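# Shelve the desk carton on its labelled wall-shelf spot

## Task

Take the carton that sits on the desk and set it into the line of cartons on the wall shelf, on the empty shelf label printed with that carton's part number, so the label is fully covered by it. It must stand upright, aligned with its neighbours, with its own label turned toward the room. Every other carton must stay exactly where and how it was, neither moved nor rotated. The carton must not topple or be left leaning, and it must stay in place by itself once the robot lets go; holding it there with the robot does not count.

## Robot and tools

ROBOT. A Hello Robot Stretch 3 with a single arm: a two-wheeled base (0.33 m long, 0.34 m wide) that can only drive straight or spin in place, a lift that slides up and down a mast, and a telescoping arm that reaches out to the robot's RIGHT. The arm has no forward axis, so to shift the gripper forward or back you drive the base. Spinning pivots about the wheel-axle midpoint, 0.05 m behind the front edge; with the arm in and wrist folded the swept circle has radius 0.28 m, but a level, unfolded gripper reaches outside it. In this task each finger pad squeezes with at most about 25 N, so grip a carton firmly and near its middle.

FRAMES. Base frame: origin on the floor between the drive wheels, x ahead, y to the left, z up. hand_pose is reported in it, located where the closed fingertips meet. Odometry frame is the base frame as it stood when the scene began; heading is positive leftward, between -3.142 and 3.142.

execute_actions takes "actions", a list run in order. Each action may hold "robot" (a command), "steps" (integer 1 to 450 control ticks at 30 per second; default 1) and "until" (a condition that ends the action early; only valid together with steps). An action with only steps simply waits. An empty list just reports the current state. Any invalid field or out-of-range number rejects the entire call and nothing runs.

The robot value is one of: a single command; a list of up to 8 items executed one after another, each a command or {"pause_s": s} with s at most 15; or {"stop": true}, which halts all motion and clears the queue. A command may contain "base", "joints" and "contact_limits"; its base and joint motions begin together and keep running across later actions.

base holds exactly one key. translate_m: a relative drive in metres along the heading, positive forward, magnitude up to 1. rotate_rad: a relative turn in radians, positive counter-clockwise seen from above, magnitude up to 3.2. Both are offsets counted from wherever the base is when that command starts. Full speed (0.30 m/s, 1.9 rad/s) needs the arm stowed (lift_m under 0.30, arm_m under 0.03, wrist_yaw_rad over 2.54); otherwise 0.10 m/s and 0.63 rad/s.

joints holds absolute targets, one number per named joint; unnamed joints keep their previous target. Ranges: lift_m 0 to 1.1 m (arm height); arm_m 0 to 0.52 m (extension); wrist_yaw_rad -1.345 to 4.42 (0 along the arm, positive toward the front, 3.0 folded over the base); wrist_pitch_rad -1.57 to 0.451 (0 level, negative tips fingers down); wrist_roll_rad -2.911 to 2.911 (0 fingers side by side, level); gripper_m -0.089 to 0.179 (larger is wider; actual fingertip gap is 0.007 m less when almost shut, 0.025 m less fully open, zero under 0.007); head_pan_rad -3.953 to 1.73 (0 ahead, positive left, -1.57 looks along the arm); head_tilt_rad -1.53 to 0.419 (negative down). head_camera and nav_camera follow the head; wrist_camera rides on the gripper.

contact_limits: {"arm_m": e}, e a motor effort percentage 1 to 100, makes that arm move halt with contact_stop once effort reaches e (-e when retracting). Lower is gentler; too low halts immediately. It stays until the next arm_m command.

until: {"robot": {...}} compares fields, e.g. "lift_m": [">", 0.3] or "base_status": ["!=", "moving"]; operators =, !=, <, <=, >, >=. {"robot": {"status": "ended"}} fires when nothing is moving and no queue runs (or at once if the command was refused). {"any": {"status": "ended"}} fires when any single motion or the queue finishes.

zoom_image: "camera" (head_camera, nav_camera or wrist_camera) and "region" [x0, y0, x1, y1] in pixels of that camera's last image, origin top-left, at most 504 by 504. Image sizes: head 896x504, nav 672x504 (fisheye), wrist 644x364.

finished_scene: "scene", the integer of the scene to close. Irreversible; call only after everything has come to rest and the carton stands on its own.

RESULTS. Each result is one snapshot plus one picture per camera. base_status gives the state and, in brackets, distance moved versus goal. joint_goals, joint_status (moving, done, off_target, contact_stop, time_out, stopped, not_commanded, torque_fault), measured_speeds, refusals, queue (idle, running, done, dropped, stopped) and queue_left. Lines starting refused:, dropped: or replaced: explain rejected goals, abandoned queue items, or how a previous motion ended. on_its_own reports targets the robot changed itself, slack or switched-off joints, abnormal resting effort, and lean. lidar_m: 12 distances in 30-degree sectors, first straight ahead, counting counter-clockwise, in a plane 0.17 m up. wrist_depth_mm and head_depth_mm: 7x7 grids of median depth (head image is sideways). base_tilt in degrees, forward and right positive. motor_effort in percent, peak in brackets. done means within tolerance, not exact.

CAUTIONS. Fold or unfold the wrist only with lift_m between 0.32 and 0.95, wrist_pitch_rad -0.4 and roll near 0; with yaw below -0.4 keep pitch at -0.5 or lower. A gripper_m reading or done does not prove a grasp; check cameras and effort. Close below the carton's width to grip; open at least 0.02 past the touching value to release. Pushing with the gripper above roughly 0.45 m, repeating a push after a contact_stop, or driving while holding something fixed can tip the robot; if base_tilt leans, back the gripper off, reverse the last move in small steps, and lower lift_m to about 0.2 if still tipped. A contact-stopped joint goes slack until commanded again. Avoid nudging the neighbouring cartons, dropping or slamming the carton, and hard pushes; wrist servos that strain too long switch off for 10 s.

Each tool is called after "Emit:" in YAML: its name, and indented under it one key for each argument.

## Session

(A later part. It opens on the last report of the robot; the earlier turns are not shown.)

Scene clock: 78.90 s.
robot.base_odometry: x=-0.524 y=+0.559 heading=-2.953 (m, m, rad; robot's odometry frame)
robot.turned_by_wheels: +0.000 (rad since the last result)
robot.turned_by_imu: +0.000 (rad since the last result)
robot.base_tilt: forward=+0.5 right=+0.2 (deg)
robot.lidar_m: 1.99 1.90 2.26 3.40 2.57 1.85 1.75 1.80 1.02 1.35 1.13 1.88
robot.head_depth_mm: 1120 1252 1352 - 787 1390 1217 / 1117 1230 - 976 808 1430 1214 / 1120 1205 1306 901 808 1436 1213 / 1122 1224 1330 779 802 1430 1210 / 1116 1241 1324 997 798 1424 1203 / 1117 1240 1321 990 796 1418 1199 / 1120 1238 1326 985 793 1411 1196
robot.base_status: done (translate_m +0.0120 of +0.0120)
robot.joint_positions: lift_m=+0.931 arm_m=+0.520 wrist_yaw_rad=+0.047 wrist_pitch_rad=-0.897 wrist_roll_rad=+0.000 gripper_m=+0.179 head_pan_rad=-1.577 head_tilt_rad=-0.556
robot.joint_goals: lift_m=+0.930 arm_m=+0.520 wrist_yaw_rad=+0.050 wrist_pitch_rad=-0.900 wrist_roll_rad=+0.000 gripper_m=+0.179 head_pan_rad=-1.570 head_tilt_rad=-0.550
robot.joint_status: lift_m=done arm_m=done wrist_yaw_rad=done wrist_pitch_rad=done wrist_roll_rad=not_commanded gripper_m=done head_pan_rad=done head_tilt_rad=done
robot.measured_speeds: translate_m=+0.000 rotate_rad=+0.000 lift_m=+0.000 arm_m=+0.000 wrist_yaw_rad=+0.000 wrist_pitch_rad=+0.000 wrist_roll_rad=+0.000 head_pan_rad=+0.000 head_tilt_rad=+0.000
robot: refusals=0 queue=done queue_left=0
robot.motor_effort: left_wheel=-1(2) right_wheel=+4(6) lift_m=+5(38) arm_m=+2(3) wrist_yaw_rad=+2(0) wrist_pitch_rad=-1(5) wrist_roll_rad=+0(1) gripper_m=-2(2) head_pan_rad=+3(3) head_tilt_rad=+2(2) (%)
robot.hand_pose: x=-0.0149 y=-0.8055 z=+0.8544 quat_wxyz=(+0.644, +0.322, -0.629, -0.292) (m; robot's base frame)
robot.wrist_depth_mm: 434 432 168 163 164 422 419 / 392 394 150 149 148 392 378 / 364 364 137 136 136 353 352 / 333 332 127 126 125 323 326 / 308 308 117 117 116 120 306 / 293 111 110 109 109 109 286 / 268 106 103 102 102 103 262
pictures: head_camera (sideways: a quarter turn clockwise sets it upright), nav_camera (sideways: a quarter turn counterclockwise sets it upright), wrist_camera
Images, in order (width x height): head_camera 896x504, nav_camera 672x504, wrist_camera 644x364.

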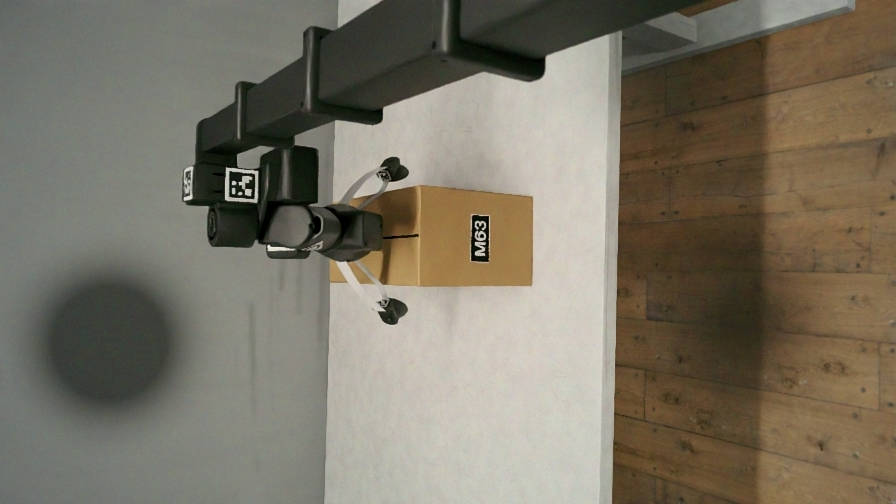

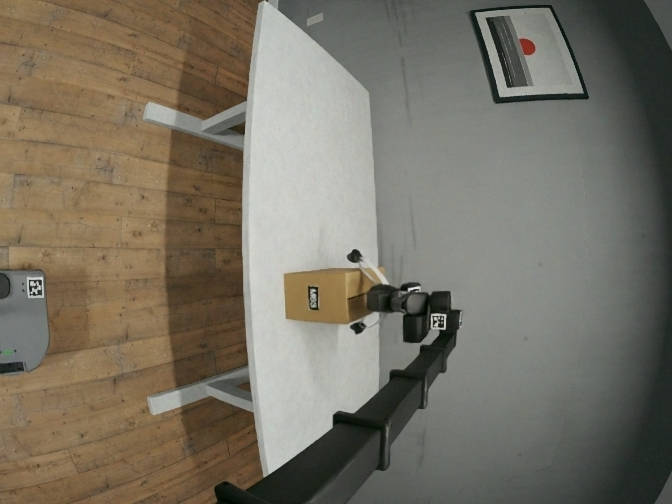

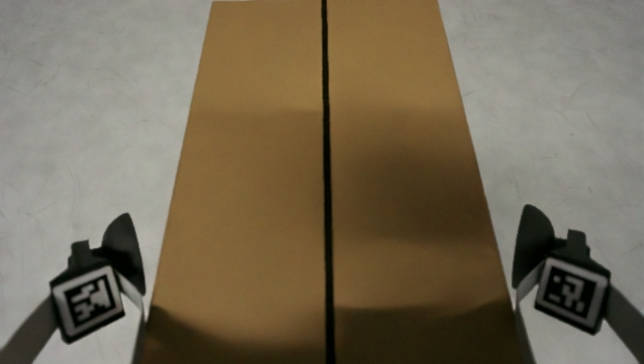

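Emit:
execute_actions:
  actions:
    - {"robot":[{"joints":{"lift_m":0.936}},{"joints":{"gripper_m":0.08}}],"steps":450,"until":{"robot":{"status":"ended"}}}

Scene clock: 84.57 s.
robot.base_odometry: x=-0.524 y=+0.559 heading=-2.953 (m, m, rad; robot's odometry frame)
robot.turned_by_wheels: +0.000 (rad since the last result)
robot.turned_by_imu: +0.000 (rad since the last result)
robot.base_tilt: forward=+0.5 right=+0.2 (deg)
robot.lidar_m: 2.00 1.90 2.26 3.40 2.57 1.84 1.75 1.80 1.02 1.35 1.13 1.88
robot.head_depth_mm: 1127 1252 1356 - 787 1379 1218 / 1124 1227 - 1000 812 1443 1220 / 1125 1210 1352 914 807 1437 1209 / 1120 1229 1338 778 805 1426 1207 / 1119 1250 1331 1001 801 1426 1209 / 1122 1241 1335 996 797 1422 1196 / 1121 1244 1330 986 795 1418 1192
robot.base_status: done (translate_m +0.0120 of +0.0120)
robot.joint_positions: lift_m=+0.936 arm_m=+0.520 wrist_yaw_rad=+0.048 wrist_pitch_rad=-0.865 wrist_roll_rad=-0.001 gripper_m=+0.114 head_pan_rad=-1.577 head_tilt_rad=-0.556
robot.joint_goals: lift_m=+0.936 arm_m=+0.520 wrist_yaw_rad=+0.050 wrist_pitch_rad=-0.900 wrist_roll_rad=-0.001 gripper_m=+0.080 head_pan_rad=-1.570 head_tilt_rad=-0.550
robot.joint_status: lift_m=done arm_m=done wrist_yaw_rad=done wrist_pitch_rad=done wrist_roll_rad=not_commanded gripper_m=off_target head_pan_rad=done head_tilt_rad=done
robot.measured_speeds: translate_m=+0.000 rotate_rad=+0.000 lift_m=+0.000 arm_m=+0.000 wrist_yaw_rad=+0.000 wrist_pitch_rad=+0.000 wrist_roll_rad=+0.000 head_pan_rad=+0.000 head_tilt_rad=+0.000
robot: refusals=0 queue=done queue_left=0
robot.motor_effort: left_wheel=-1(1) right_wheel=+3(5) lift_m=+24(38) arm_m=+2(3) wrist_yaw_rad=+1(2) wrist_pitch_rad=-12(15) wrist_roll_rad=+1(1) gripper_m=-100(100) head_pan_rad=+4(3) head_tilt_rad=+1(2) (%)
robot.hand_pose: x=-0.0145 y=-0.8124 z=+0.8640 quat_wxyz=(+0.649, +0.312, -0.634, -0.281) (m; robot's base frame)
robot.wrist_depth_mm: 476 474 460 456 463 459 454 / 429 425 173 168 168 416 416 / 386 388 154 153 152 377 377 / 352 352 141 140 139 342 339 / 321 328 130 130 129 319 315 / 299 - 121 120 120 121 293 / 283 275 112 112 112 272 273
pictures: head_camera (sideways: a quarter turn clockwise sets it upright), nav_camera (sideways: a quarter turn counterclockwise sets it upright), wrist_camera
Images, in order (width x height): head_camera 896x504, nav_camera 672x504, wrist_camera 644x364.

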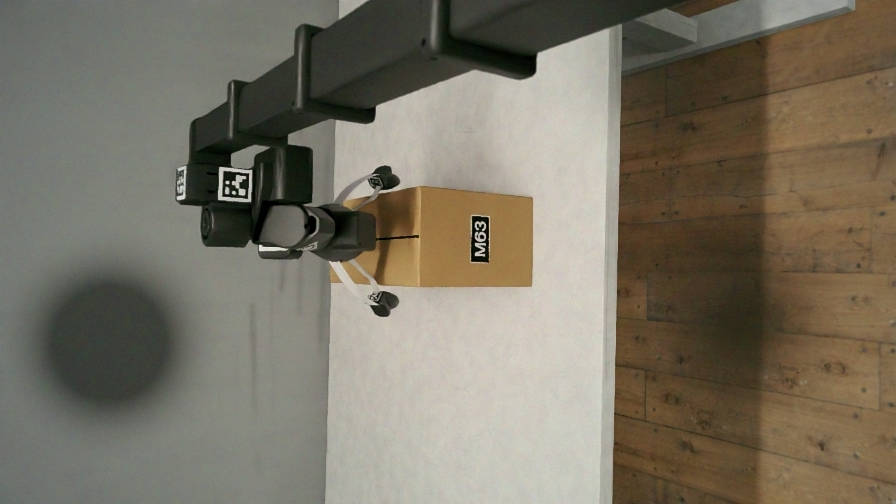

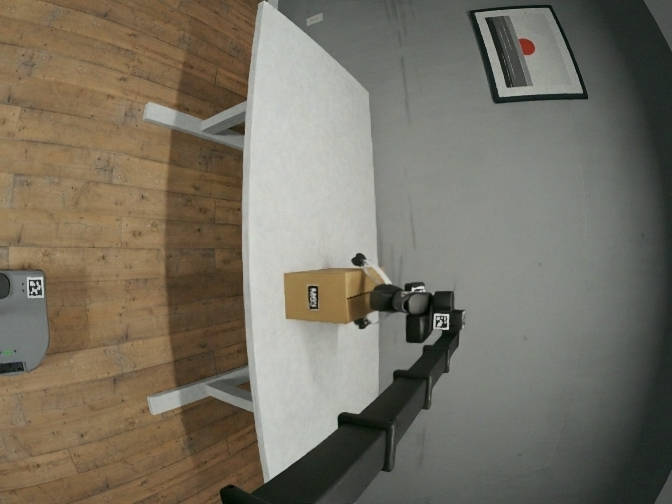

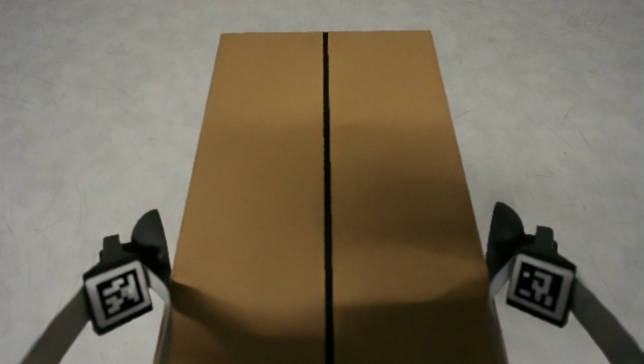

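Emit:
execute_actions:
  actions:
    - {"robot":{"joints":{"lift_m":0.948,"gripper_m":0.09}},"steps":450,"until":{"robot":{"status":"ended"}}}

Emit:
zoom_image:
  camera: "head_camera"
  region: [250, 130, 560, 340]

Scene clock: 87.50 s.
robot.base_odometry: x=-0.524 y=+0.559 heading=-2.953 (m, m, rad; robot's odometry frame)
robot.turned_by_wheels: +0.000 (rad since the last result)
robot.turned_by_imu: +0.000 (rad since the last result)
robot.base_tilt: forward=+0.6 right=+0.3 (deg)
robot.lidar_m: 2.00 1.90 2.26 3.41 2.57 1.84 1.74 1.80 1.02 1.36 1.13 1.88
robot.head_depth_mm: 1122 1249 - - 815 1382 1214 / 1122 1214 1348 1015 811 1438 1215 / 1116 1207 1312 917 809 1435 1213 / 1121 1225 1331 766 805 1426 1211 / 1120 1240 1323 998 800 1418 1204 / 1118 1244 1328 996 796 1419 1198 / 1117 1245 1321 986 794 1414 1199
robot.base_status: done (translate_m +0.0120 of +0.0120)
robot.joint_positions: lift_m=+0.947 arm_m=+0.520 wrist_yaw_rad=+0.048 wrist_pitch_rad=-0.910 wrist_roll_rad=-0.001 gripper_m=+0.091 head_pan_rad=-1.577 head_tilt_rad=-0.556
robot.joint_goals: lift_m=+0.948 arm_m=+0.520 wrist_yaw_rad=+0.050 wrist_pitch_rad=-0.900 wrist_roll_rad=-0.001 gripper_m=+0.090 head_pan_rad=-1.570 head_tilt_rad=-0.550
robot.joint_status: lift_m=done arm_m=done wrist_yaw_rad=done wrist_pitch_rad=done wrist_roll_rad=not_commanded gripper_m=done head_pan_rad=done head_tilt_rad=done
robot.measured_speeds: translate_m=+0.000 rotate_rad=+0.000 lift_m=+0.000 arm_m=+0.000 wrist_yaw_rad=+0.000 wrist_pitch_rad=+0.000 wrist_roll_rad=+0.000 head_pan_rad=+0.000 head_tilt_rad=+0.000
robot: refusals=0 queue=done queue_left=0
robot.motor_effort: left_wheel=+0(1) right_wheel=+1(4) lift_m=+38(38) arm_m=+1(2) wrist_yaw_rad=+1(1) wrist_pitch_rad=+3(15) wrist_roll_rad=+1(1) gripper_m=-70(100) head_pan_rad=+3(4) head_tilt_rad=+3(3) (%)
robot.hand_pose: x=-0.0149 y=-0.8029 z=+0.8688 quat_wxyz=(+0.643, +0.326, -0.627, -0.296) (m; robot's base frame)
robot.wrist_depth_mm: 450 447 437 179 432 441 442 / 409 408 168 164 163 395 398 / 374 373 152 152 151 369 359 / 345 339 140 140 139 342 339 / 320 325 130 130 130 320 317 / 300 - 122 122 121 121 300 / 283 278 115 114 114 273 279
pictures: head_camera (sideways: a quarter turn clockwise sets it upright), nav_camera (sideways: a quarter turn counterclockwise sets it upright), wrist_camera
Images, in order (width x height): head_camera 896x504, nav_camera 672x504, wrist_camera 644x364.

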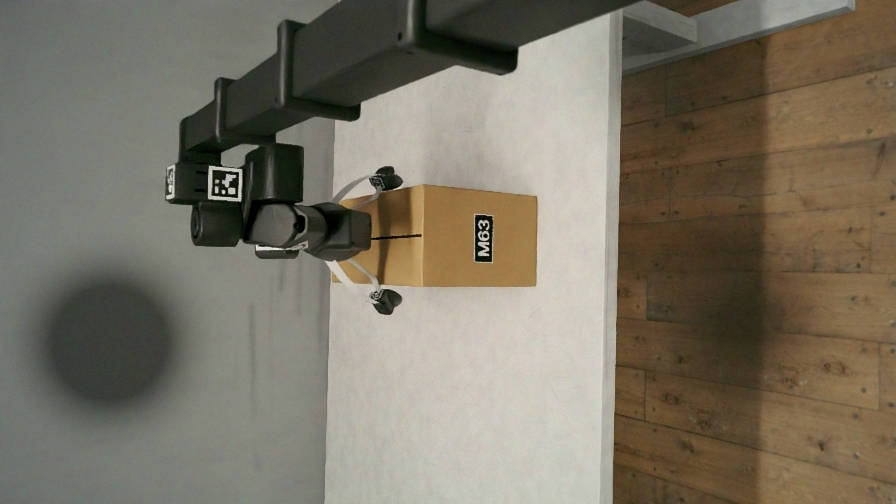

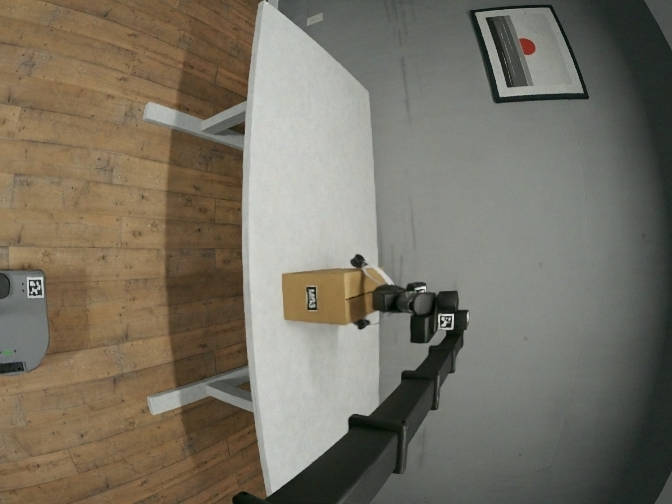

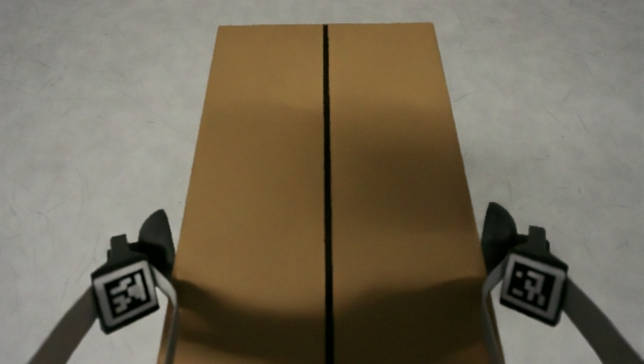

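Region (250, 130, 560, 340) of head_camera's 896x504 image, scaled by 1.626, with more detail than that image has; it fills the top 341 rows of this view, and the rest is white.

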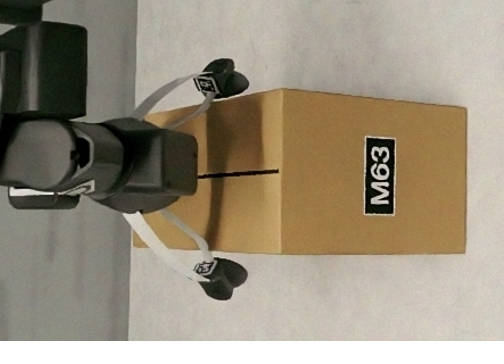

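Emit:
execute_actions:
  actions:
    - {"robot":[{"joints":{"gripper_m":0.08}},{"joints":{"lift_m":0.965}},{"pause_s":0.5}],"steps":450,"until":{"robot":{"status":"ended"}}}

Scene clock: 91.03 s.
robot.base_odometry: x=-0.524 y=+0.559 heading=-2.953 (m, m, rad; robot's odometry frame)
robot.turned_by_wheels: +0.000 (rad since the last result)
robot.turned_by_imu: +0.000 (rad since the last result)
robot.base_tilt: forward=+0.6 right=+0.2 (deg)
robot.lidar_m: 2.00 1.90 2.26 3.41 2.57 1.84 1.75 1.80 1.02 1.35 1.12 1.88
robot.head_depth_mm: 1121 1251 - - 813 1384 1211 / 1124 1207 1336 1015 813 1431 1211 / 1119 1189 1342 929 806 1433 1208 / 1120 1224 879 749 801 1431 1204 / 1116 1245 1325 997 798 1430 1202 / 1116 1242 1325 992 795 1409 1199 / 1118 1239 1326 983 795 1412 1196
robot.base_status: done (translate_m +0.0120 of +0.0120)
robot.joint_positions: lift_m=+0.964 arm_m=+0.520 wrist_yaw_rad=+0.048 wrist_pitch_rad=-0.911 wrist_roll_rad=-0.001 gripper_m=+0.082 head_pan_rad=-1.577 head_tilt_rad=-0.556
robot.joint_goals: lift_m=+0.965 arm_m=+0.520 wrist_yaw_rad=+0.050 wrist_pitch_rad=-0.900 wrist_roll_rad=-0.001 gripper_m=+0.080 head_pan_rad=-1.570 head_tilt_rad=-0.550
robot.joint_status: lift_m=done arm_m=done wrist_yaw_rad=done wrist_pitch_rad=done wrist_roll_rad=not_commanded gripper_m=off_target head_pan_rad=done head_tilt_rad=done
robot.measured_speeds: translate_m=+0.000 rotate_rad=+0.000 lift_m=+0.000 arm_m=+0.000 wrist_yaw_rad=+0.000 wrist_pitch_rad=+0.000 wrist_roll_rad=+0.000 head_pan_rad=+0.000 head_tilt_rad=+0.000
robot: refusals=0 queue=done queue_left=0
robot.motor_effort: left_wheel=+0(0) right_wheel=+1(1) lift_m=+38(39) arm_m=+2(2) wrist_yaw_rad=+1(1) wrist_pitch_rad=+4(4) wrist_roll_rad=+1(1) gripper_m=-100(100) head_pan_rad=+3(3) head_tilt_rad=+2(3) (%)
robot.hand_pose: x=-0.0149 y=-0.8027 z=+0.8857 quat_wxyz=(+0.643, +0.326, -0.627, -0.296) (m; robot's base frame)
robot.wrist_depth_mm: 468 466 467 457 460 458 462 / 431 420 170 166 166 419 419 / 392 395 153 152 152 386 385 / 362 367 141 141 140 360 363 / 340 344 131 130 130 332 330 / 317 - 122 122 122 121 313 / 297 292 114 114 114 286 294
pictures: head_camera (sideways: a quarter turn clockwise sets it upright), nav_camera (sideways: a quarter turn counterclockwise sets it upright), wrist_camera
Images, in order (width x height): head_camera 896x504, nav_camera 672x504, wrist_camera 644x364.

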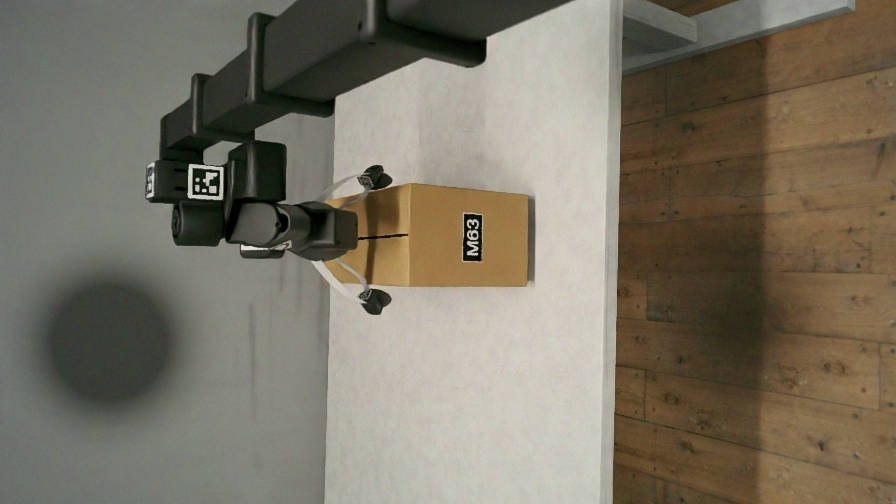

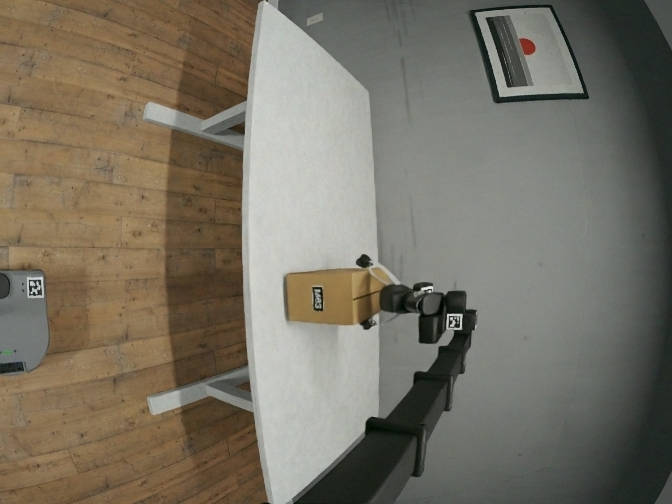

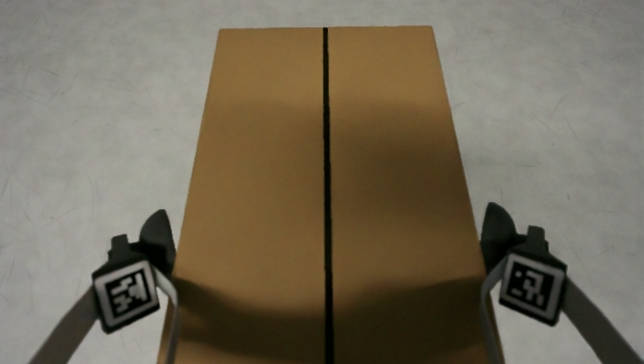

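Emit:
execute_actions:
  actions:
    - {"robot":[{"joints":{"gripper_m":0.087,"lift_m":0.985,"arm_m":0.03,"wrist_yaw_rad":0.0,"head_pan_rad":0,"head_tilt_rad":-0.15}},{"base":{"rotate_rad":1.55}}],"steps":450,"until":{"robot":{"status":"ended"}}}

Emit:
zoom_image:
  camera: "head_camera"
  region: [300, 100, 600, 400]

Scene clock: 105.97 s.
robot.base_odometry: x=-0.524 y=+0.559 heading=-1.403 (m, m, rad; robot's odometry frame)
robot.turned_by_wheels: +1.550 (rad since the last result)
robot.turned_by_imu: +1.571 (rad since the last result)
robot.base_tilt: forward=+0.5 right=+0.3 (deg)
robot.lidar_m: 3.40 2.63 1.86 1.75 1.80 1.03 1.35 1.13 1.83 2.00 1.90 2.26
robot.head_depth_mm: 2851 3247 3314 3508 3272 2177 1654 / 2529 3187 3372 3504 3228 2179 1634 / 2540 3177 3302 3399 3184 2166 1618 / 2956 3115 3271 3401 3148 2159 1620 / 2986 3136 3247 3361 3131 2128 1613 / 3016 3115 3278 3430 3149 2125 1610 / 2969 3104 3248 3420 3103 2102 1592
robot.base_status: done (rotate_rad +1.5499 of +1.5500)
robot.joint_positions: lift_m=+0.984 arm_m=+0.030 wrist_yaw_rad=+0.002 wrist_pitch_rad=-0.912 wrist_roll_rad=-0.001 gripper_m=+0.100 head_pan_rad=-0.007 head_tilt_rad=-0.162
robot.joint_goals: lift_m=+0.985 arm_m=+0.030 wrist_yaw_rad=+0.000 wrist_pitch_rad=-0.900 wrist_roll_rad=-0.001 gripper_m=+0.099 head_pan_rad=+0.000 head_tilt_rad=-0.150
robot.joint_status: lift_m=done arm_m=done wrist_yaw_rad=done wrist_pitch_rad=done wrist_roll_rad=not_commanded gripper_m=off_target head_pan_rad=done head_tilt_rad=done
robot.measured_speeds: translate_m=+0.000 rotate_rad=+0.000 lift_m=+0.000 arm_m=+0.000 wrist_yaw_rad=+0.000 wrist_pitch_rad=+0.000 wrist_roll_rad=+0.000 head_pan_rad=+0.000 head_tilt_rad=+0.000
robot: refusals=0 queue=done queue_left=0
robot.on_its_own: gripper_m is held at +0.099, not at your +0.087, by its stall guard, which is not easing now
robot.motor_effort: left_wheel=-1(4) right_wheel=+3(8) lift_m=+38(39) arm_m=-3(4) wrist_yaw_rad=-2(1) wrist_pitch_rad=+4(4) wrist_roll_rad=+1(1) gripper_m=-60(100) head_pan_rad=+4(40) head_tilt_rad=+4(25) (%)
robot.hand_pose: x=-0.0213 y=-0.3131 z=+0.9056 quat_wxyz=(+0.636, +0.312, -0.634, -0.311) (m; robot's base frame)
robot.wrist_depth_mm: - - - - - - - / - - 173 169 169 - - / - - 155 154 153 - - / - - 142 142 141 - - / - - 131 131 131 - - / - - 122 121 122 121 - / - 964 114 114 114 969 980
pictures: head_camera (sideways: a quarter turn clockwise sets it upright), nav_camera (sideways: a quarter turn counterclockwise sets it upright), wrist_camera
Images, in order (width x height): head_camera 896x504, nav_camera 672x504, wrist_camera 644x364.

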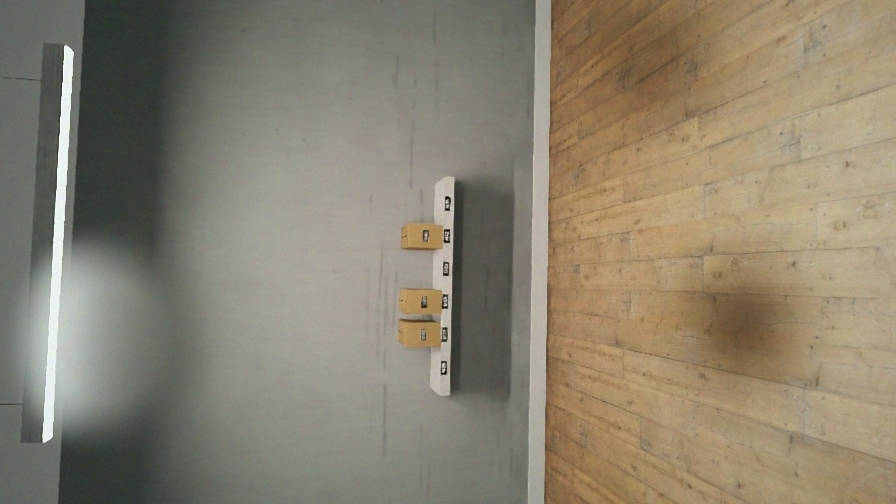

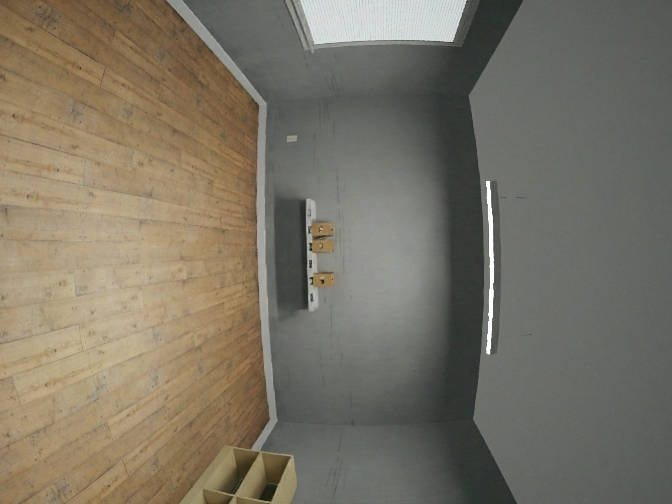

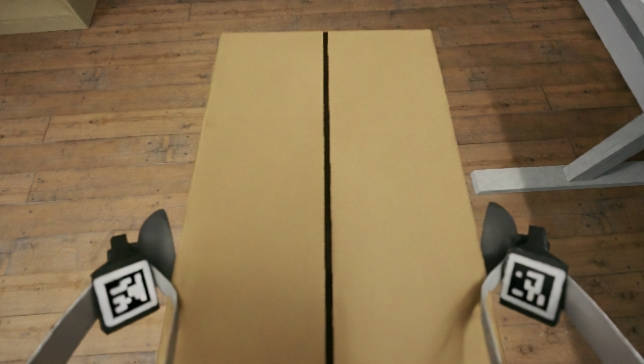

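Region (300, 100, 600, 400) of head_camera's 896x504 image, scaled by 1.680, with more detail than that image has.

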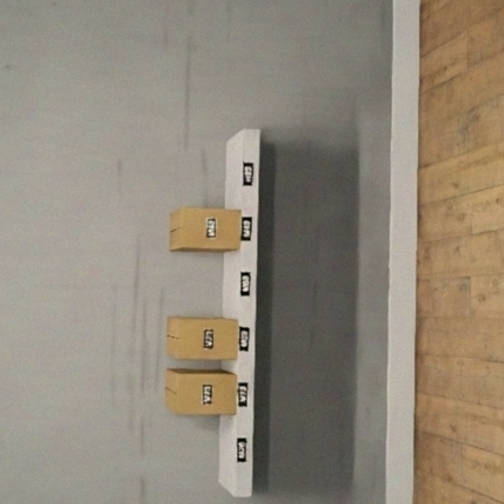

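Emit:
execute_actions:
  actions:
    - {"robot":[{"base":{"translate_m":1.0},"joints":{"gripper_m":0.094,"head_tilt_rad":-0.25}},{"base":{"translate_m":0.6}}],"steps":330}

Emit:
zoom_image:
  camera: "head_camera"
  region: [330, 100, 580, 500]

Scene clock: 118.73 s.
robot.base_odometry: x=-0.357 y=-0.427 heading=-1.403 (m, m, rad; robot's odometry frame)
robot.turned_by_wheels: +0.000 (rad since the last result)
robot.turned_by_imu: +0.008 (rad since the last result)
robot.base_tilt: forward=+0.8 right=-0.6 (deg)
robot.lidar_m: 2.41 2.48 1.90 1.81 1.87 1.97 1.97 2.00 2.06 1.58 1.67 2.54
robot.head_depth_mm: 2113 2211 2362 2518 2609 1942 1509 / 2098 2219 2353 2526 2582 1942 1507 / 2090 2198 2348 2486 2576 1915 1494 / 2081 2184 2326 2459 2576 1918 1485 / 2079 2176 2314 2388 2559 1906 1481 / 2076 2188 2310 2407 2546 1891 1470 / 2043 2161 2298 2418 2552 1879 1475
robot.base_status: moving (translate_m +0.0004 of +0.6000)
robot.joint_positions: lift_m=+0.984 arm_m=+0.030 wrist_yaw_rad=+0.002 wrist_pitch_rad=-0.912 wrist_roll_rad=-0.001 gripper_m=+0.098 head_pan_rad=-0.007 head_tilt_rad=-0.247
robot.joint_goals: lift_m=+0.985 arm_m=+0.030 wrist_yaw_rad=+0.000 wrist_pitch_rad=-0.900 wrist_roll_rad=-0.001 gripper_m=+0.097 head_pan_rad=+0.000 head_tilt_rad=-0.250
robot.joint_status: lift_m=done arm_m=done wrist_yaw_rad=done wrist_pitch_rad=done wrist_roll_rad=not_commanded gripper_m=done head_pan_rad=done head_tilt_rad=done
robot.measured_speeds: translate_m=+0.009 rotate_rad=+0.000 lift_m=+0.000 arm_m=+0.000 wrist_yaw_rad=+0.000 wrist_pitch_rad=+0.000 wrist_roll_rad=+0.000 head_pan_rad=+0.000 head_tilt_rad=+0.000
robot: refusals=0 queue=running queue_left=0
robot.motor_effort: left_wheel=+3(2) right_wheel=+7(9) lift_m=+38(38) arm_m=-3(3) wrist_yaw_rad=-2(1) wrist_pitch_rad=+4(4) wrist_roll_rad=+1(1) gripper_m=-62(100) head_pan_rad=+4(3) head_tilt_rad=-2(10) (%)
robot.hand_pose: x=-0.0213 y=-0.3131 z=+0.9056 quat_wxyz=(+0.636, +0.312, -0.634, -0.311) (m; robot's base frame)
robot.wrist_depth_mm: - - - - - - - / - - 172 168 169 - - / - - 155 154 154 - - / - - 142 141 141 - - / - - 131 131 131 - - / - - 122 122 121 121 - / 985 - 114 114 113 963 990
pictures: head_camera (sideways: a quarter turn clockwise sets it upright), nav_camera (sideways: a quarter turn counterclockwise sets it upright), wrist_camera
Images, in order (width x height): head_camera 896x504, nav_camera 672x504, wrist_camera 644x364.

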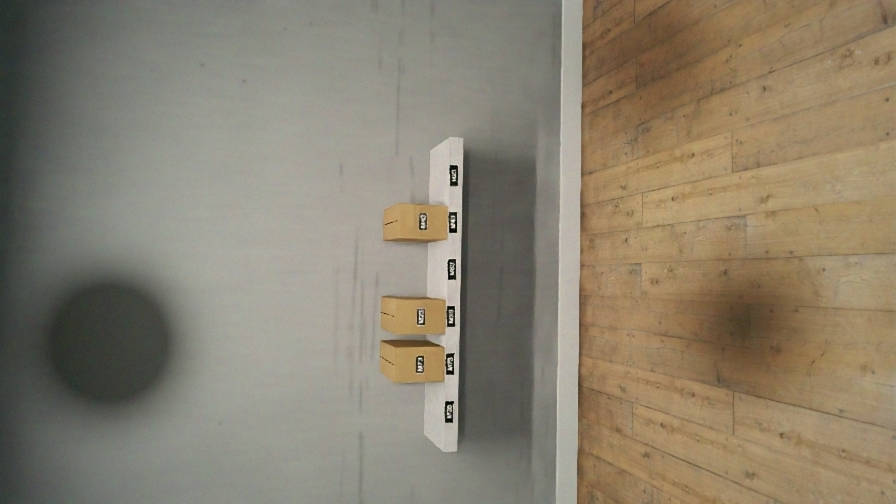

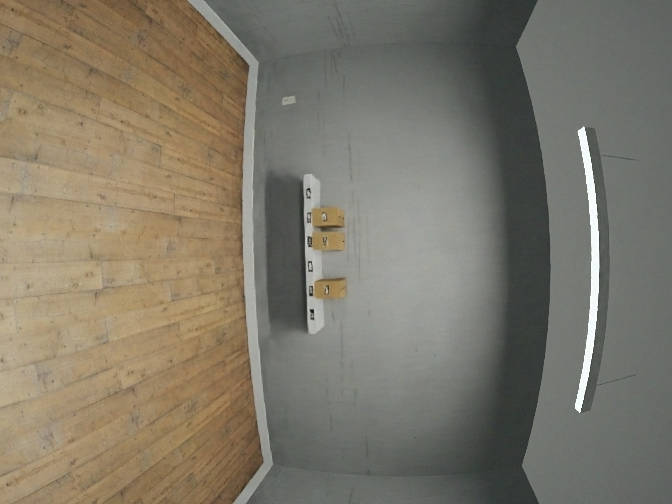

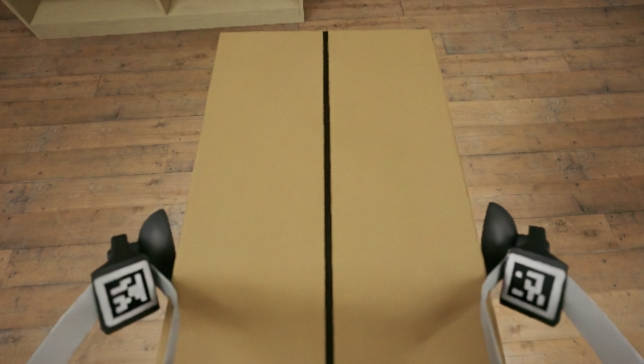

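Region (330, 100, 580, 500) of head_camera's 896x504 image, scaled by 1.260, with more detail than that image has; it fills the left 315 columns of this view, and the rest is white.

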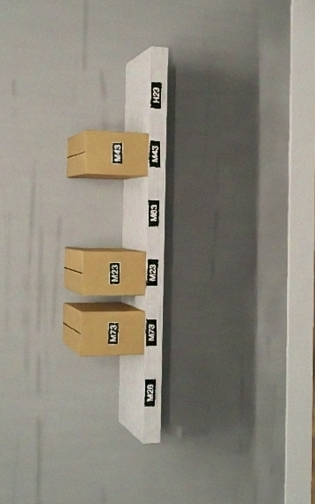

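Emit:
execute_actions:
  actions:
    - {"steps":300,"until":{"robot":{"status":"ended"}}}
    - {"robot":[{"base":{"translate_m":1.0},"joints":{"head_pan_rad":-1.57,"head_tilt_rad":-0.8}},{"base":{"rotate_rad":1.595}}],"steps":450,"until":{"robot":{"status":"ended"}}}

Scene clock: 140.00 s.
robot.base_odometry: x=-0.091 y=-2.004 heading=+0.191 (m, m, rad; robot's odometry frame)
robot.turned_by_wheels: +1.595 (rad since the last result)
robot.turned_by_imu: +1.629 (rad since the last result)
robot.base_tilt: forward=+0.7 right=+0.1 (deg)
robot.lidar_m: 1.86 1.93 2.63 3.51 2.20 1.81 1.56 1.17 0.86 0.82 0.85 1.16
robot.head_depth_mm: 691 768 - - - 1261 1122 / 694 802 - - - 1224 1117 / 695 803 - - - 372 1100 / 699 810 934 453 382 359 1095 / 700 809 910 841 1375 1188 1113 / 702 812 726 800 1411 1251 1109 / 703 816 756 821 1401 1247 1100
robot.base_status: done (rotate_rad +1.5949 of +1.5950)
robot.joint_positions: lift_m=+0.984 arm_m=+0.030 wrist_yaw_rad=+0.002 wrist_pitch_rad=-0.912 wrist_roll_rad=-0.001 gripper_m=+0.098 head_pan_rad=-1.563 head_tilt_rad=-0.790
robot.joint_goals: lift_m=+0.985 arm_m=+0.030 wrist_yaw_rad=+0.000 wrist_pitch_rad=-0.900 wrist_roll_rad=-0.001 gripper_m=+0.097 head_pan_rad=-1.570 head_tilt_rad=-0.800
robot.joint_status: lift_m=done arm_m=done wrist_yaw_rad=done wrist_pitch_rad=done wrist_roll_rad=not_commanded gripper_m=done head_pan_rad=done head_tilt_rad=done
robot.measured_speeds: translate_m=+0.000 rotate_rad=+0.000 lift_m=+0.000 arm_m=+0.000 wrist_yaw_rad=+0.000 wrist_pitch_rad=+0.000 wrist_roll_rad=+0.000 head_pan_rad=+0.000 head_tilt_rad=+0.000
robot: refusals=0 queue=done queue_left=0
robot.motor_effort: left_wheel=-1(4) right_wheel=+3(8) lift_m=+38(38) arm_m=-3(3) wrist_yaw_rad=-1(2) wrist_pitch_rad=+4(4) wrist_roll_rad=+1(1) gripper_m=-62(62) head_pan_rad=-2(39) head_tilt_rad=-4(30) (%)
robot.hand_pose: x=-0.0213 y=-0.3131 z=+0.9056 quat_wxyz=(+0.636, +0.312, -0.634, -0.311) (m; robot's base frame)
robot.wrist_depth_mm: 363 355 409 591 355 572 663 / 427 446 172 168 168 542 784 / 525 521 155 152 153 - - / - - 142 141 141 - - / - - 132 131 131 - - / - - 122 122 122 121 - / - 983 115 114 114 972 970
pictures: head_camera (sideways: a quarter turn clockwise sets it upright), nav_camera (sideways: a quarter turn counterclockwise sets it upright), wrist_camera
Images, in order (width x height): head_camera 896x504, nav_camera 672x504, wrist_camera 644x364.

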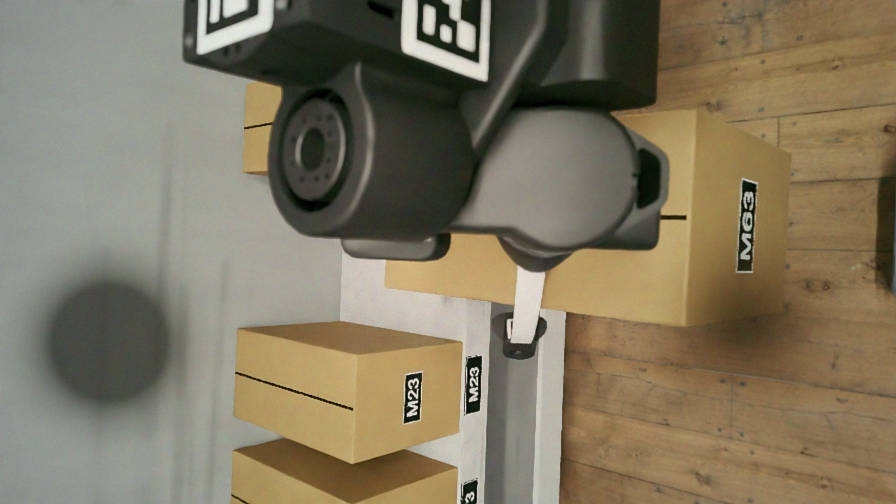

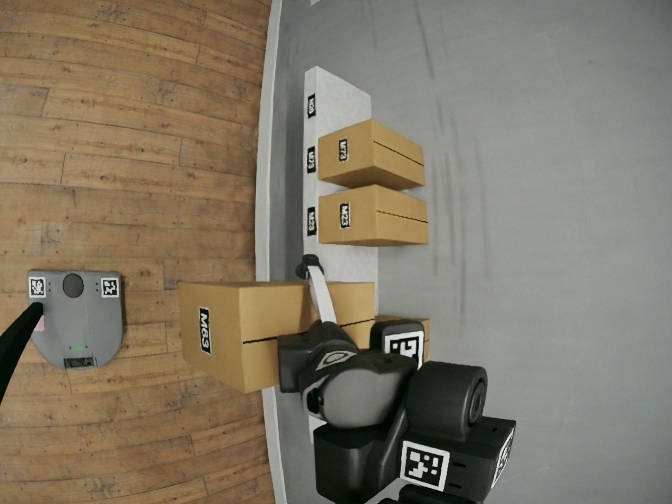

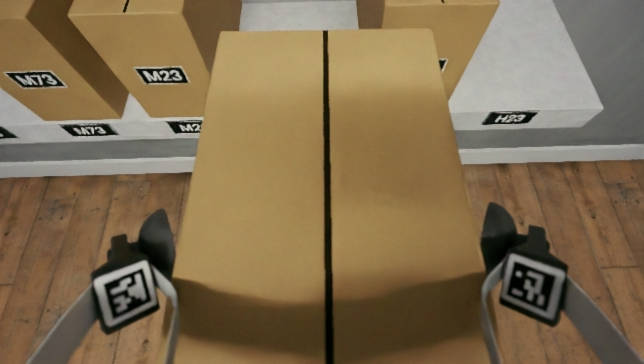

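Emit:
execute_actions:
  actions:
    - {"robot":[{"base":{"rotate_rad":0.012}},{"base":{"translate_m":0.038}},{"joints":{"arm_m":0.2}}],"steps":450,"until":{"robot":{"status":"ended"}}}

Scene clock: 152.43 s.
robot.base_odometry: x=-0.054 y=-1.997 heading=+0.203 (m, m, rad; robot's odometry frame)
robot.turned_by_wheels: +0.012 (rad since the last result)
robot.turned_by_imu: +0.012 (rad since the last result)
robot.base_tilt: forward=+0.5 right=+0.1 (deg)
robot.lidar_m: 1.83 1.90 2.60 3.53 2.23 1.60 1.59 1.16 0.85 0.82 0.86 1.18
robot.head_depth_mm: - 780 742 821 1407 1270 1123 / - - 718 783 1401 1264 1118 / 669 - - 476 1370 1263 1115 / 697 807 588 480 573 1262 1116 / 701 809 752 776 1414 1260 1107 / 701 814 751 830 1406 1259 1106 / 706 819 745 810 1410 1254 1107
robot.base_status: done (translate_m +0.0380 of +0.0380)
robot.joint_positions: lift_m=+0.984 arm_m=+0.200 wrist_yaw_rad=+0.001 wrist_pitch_rad=-0.912 wrist_roll_rad=-0.001 gripper_m=+0.098 head_pan_rad=-1.563 head_tilt_rad=-0.790
robot.joint_goals: lift_m=+0.985 arm_m=+0.200 wrist_yaw_rad=+0.000 wrist_pitch_rad=-0.900 wrist_roll_rad=-0.001 gripper_m=+0.097 head_pan_rad=-1.570 head_tilt_rad=-0.800
robot.joint_status: lift_m=done arm_m=done wrist_yaw_rad=done wrist_pitch_rad=done wrist_roll_rad=not_commanded gripper_m=done head_pan_rad=done head_tilt_rad=done
robot.measured_speeds: translate_m=+0.000 rotate_rad=+0.000 lift_m=+0.000 arm_m=+0.000 wrist_yaw_rad=+0.000 wrist_pitch_rad=+0.000 wrist_roll_rad=+0.000 head_pan_rad=+0.000 head_tilt_rad=+0.000
robot: refusals=0 queue=done queue_left=0
robot.motor_effort: left_wheel=-1(4) right_wheel=+3(8) lift_m=+38(38) arm_m=+2(1) wrist_yaw_rad=-1(2) wrist_pitch_rad=+4(4) wrist_roll_rad=+1(1) gripper_m=-62(62) head_pan_rad=-3(3) head_tilt_rad=-5(4) (%)
robot.hand_pose: x=-0.0214 y=-0.4826 z=+0.9056 quat_wxyz=(+0.636, +0.312, -0.634, -0.311) (m; robot's base frame)
robot.wrist_depth_mm: 350 331 336 436 332 326 468 / 330 302 173 168 168 296 523 / 292 275 154 155 153 274 281 / 340 318 142 142 141 331 452 / 462 442 131 131 130 432 - / - - 123 122 122 121 - / 980 - 114 114 114 945 994
pictures: head_camera (sideways: a quarter turn clockwise sets it upright), nav_camera (sideways: a quarter turn counterclockwise sets it upright), wrist_camera
Images, in order (width x height): head_camera 896x504, nav_camera 672x504, wrist_camera 644x364.

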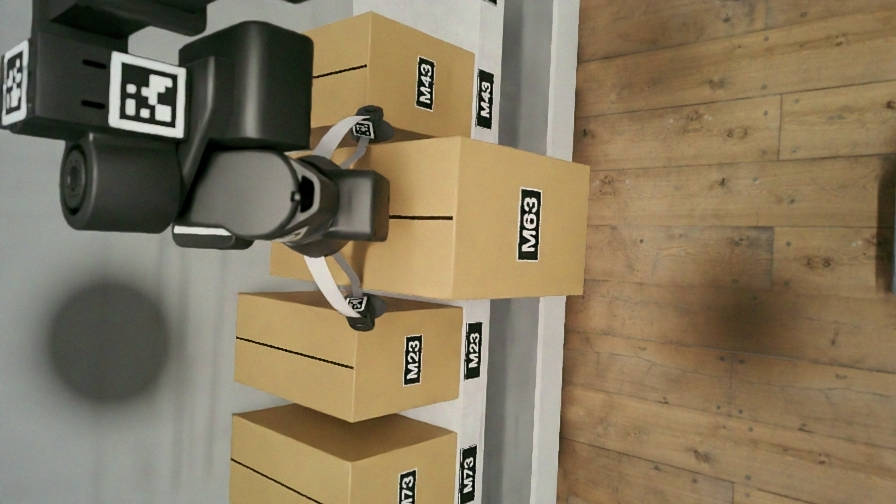

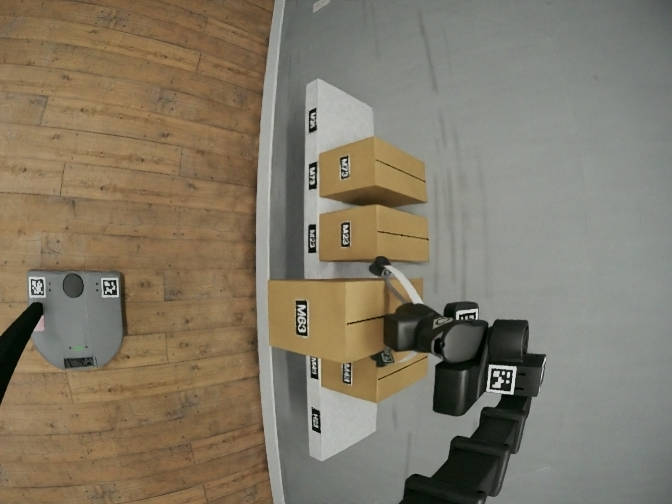

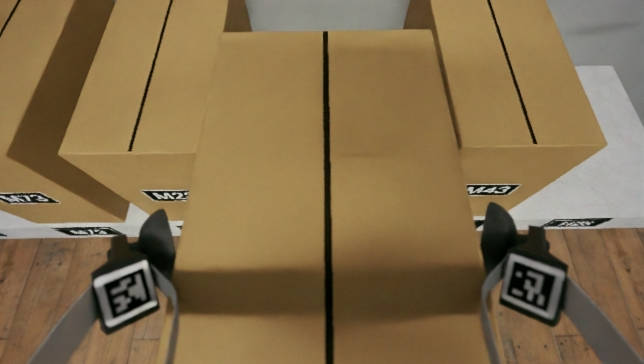

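Emit:
execute_actions:
  actions:
    - {"robot":[{"base":{"translate_m":-0.004},"joints":{"arm_m":0.385},"contact_limits":{"arm_m":12}},{"joints":{"lift_m":0.925}}],"steps":450,"until":{"robot":{"status":"ended"}}}

Scene clock: 159.23 s.
robot.base_odometry: x=-0.057 y=-1.997 heading=+0.203 (m, m, rad; robot's odometry frame)
robot.turned_by_wheels: +0.000 (rad since the last result)
robot.turned_by_imu: +0.000 (rad since the last result)
robot.base_tilt: forward=+0.5 right=+0.2 (deg)
robot.lidar_m: 1.83 1.90 2.62 3.52 2.22 1.59 1.59 1.16 0.86 0.82 0.86 1.18
robot.head_depth_mm: 677 - - 791 1403 1273 1122 / 667 833 763 783 1404 1270 1120 / 667 - 661 832 1394 1266 1115 / 697 790 645 720 1405 1261 1118 / 699 810 755 818 1413 1265 1112 / 702 815 749 829 1405 1256 1104 / 705 818 747 810 1408 1248 1107
robot.base_status: done (translate_m -0.0040 of -0.0040)
robot.joint_positions: lift_m=+0.926 arm_m=+0.385 wrist_yaw_rad=+0.001 wrist_pitch_rad=-0.912 wrist_roll_rad=-0.001 gripper_m=+0.098 head_pan_rad=-1.563 head_tilt_rad=-0.790
robot.joint_goals: lift_m=+0.925 arm_m=+0.385 wrist_yaw_rad=+0.000 wrist_pitch_rad=-0.900 wrist_roll_rad=-0.001 gripper_m=+0.097 head_pan_rad=-1.570 head_tilt_rad=-0.800
robot.joint_status: lift_m=done arm_m=done wrist_yaw_rad=done wrist_pitch_rad=done wrist_roll_rad=not_commanded gripper_m=done head_pan_rad=done head_tilt_rad=done
robot.measured_speeds: translate_m=+0.000 rotate_rad=+0.000 lift_m=+0.000 arm_m=+0.000 wrist_yaw_rad=+0.000 wrist_pitch_rad=+0.000 wrist_roll_rad=+0.000 head_pan_rad=+0.000 head_tilt_rad=+0.000
robot: refusals=0 queue=done queue_left=0
robot.motor_effort: left_wheel=-1(4) right_wheel=+2(6) lift_m=+11(38) arm_m=+3(3) wrist_yaw_rad=-1(1) wrist_pitch_rad=+4(4) wrist_roll_rad=+1(1) gripper_m=-62(63) head_pan_rad=-3(2) head_tilt_rad=-4(4) (%)
robot.contact_limits: arm_m 12 (drawing in: default 24, maximum 38; extending or still: default 31, maximum 52)
robot.hand_pose: x=-0.0214 y=-0.6676 z=+0.8471 quat_wxyz=(+0.635, +0.312, -0.634, -0.311) (m; robot's base frame)
robot.wrist_depth_mm: 235 236 231 225 234 234 235 / 226 223 173 168 168 224 218 / 205 206 155 154 153 208 201 / 191 193 142 142 141 195 186 / 178 179 132 131 131 178 173 / 166 - 123 122 122 121 164 / - 163 115 114 113 163 154
pictures: head_camera (sideways: a quarter turn clockwise sets it upright), nav_camera (sideways: a quarter turn counterclockwise sets it upright), wrist_camera
Images, in order (width x height): head_camera 896x504, nav_camera 672x504, wrist_camera 644x364.

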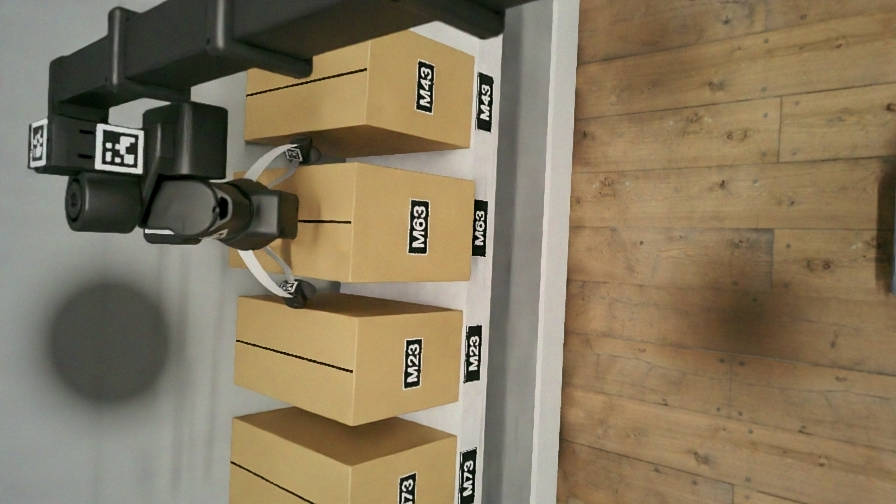

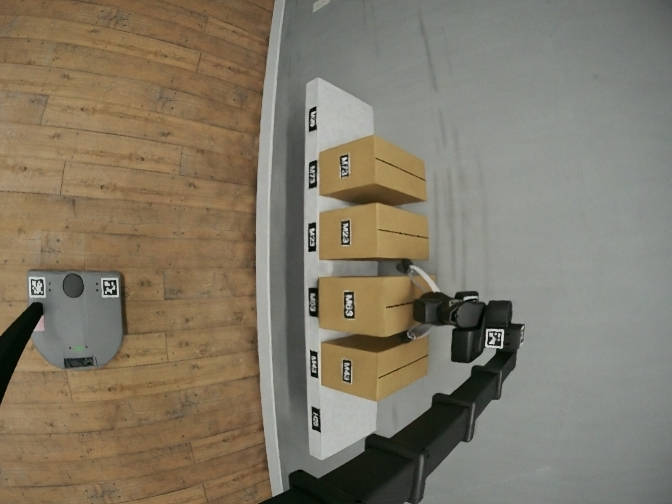

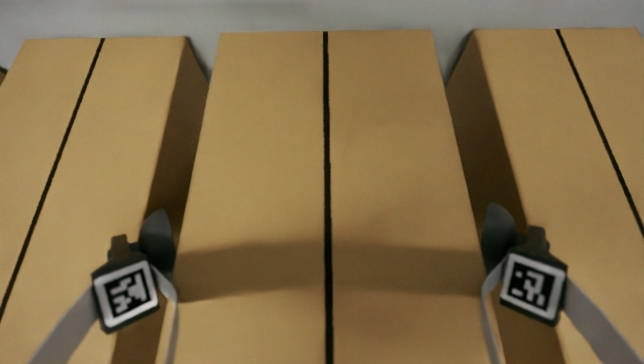

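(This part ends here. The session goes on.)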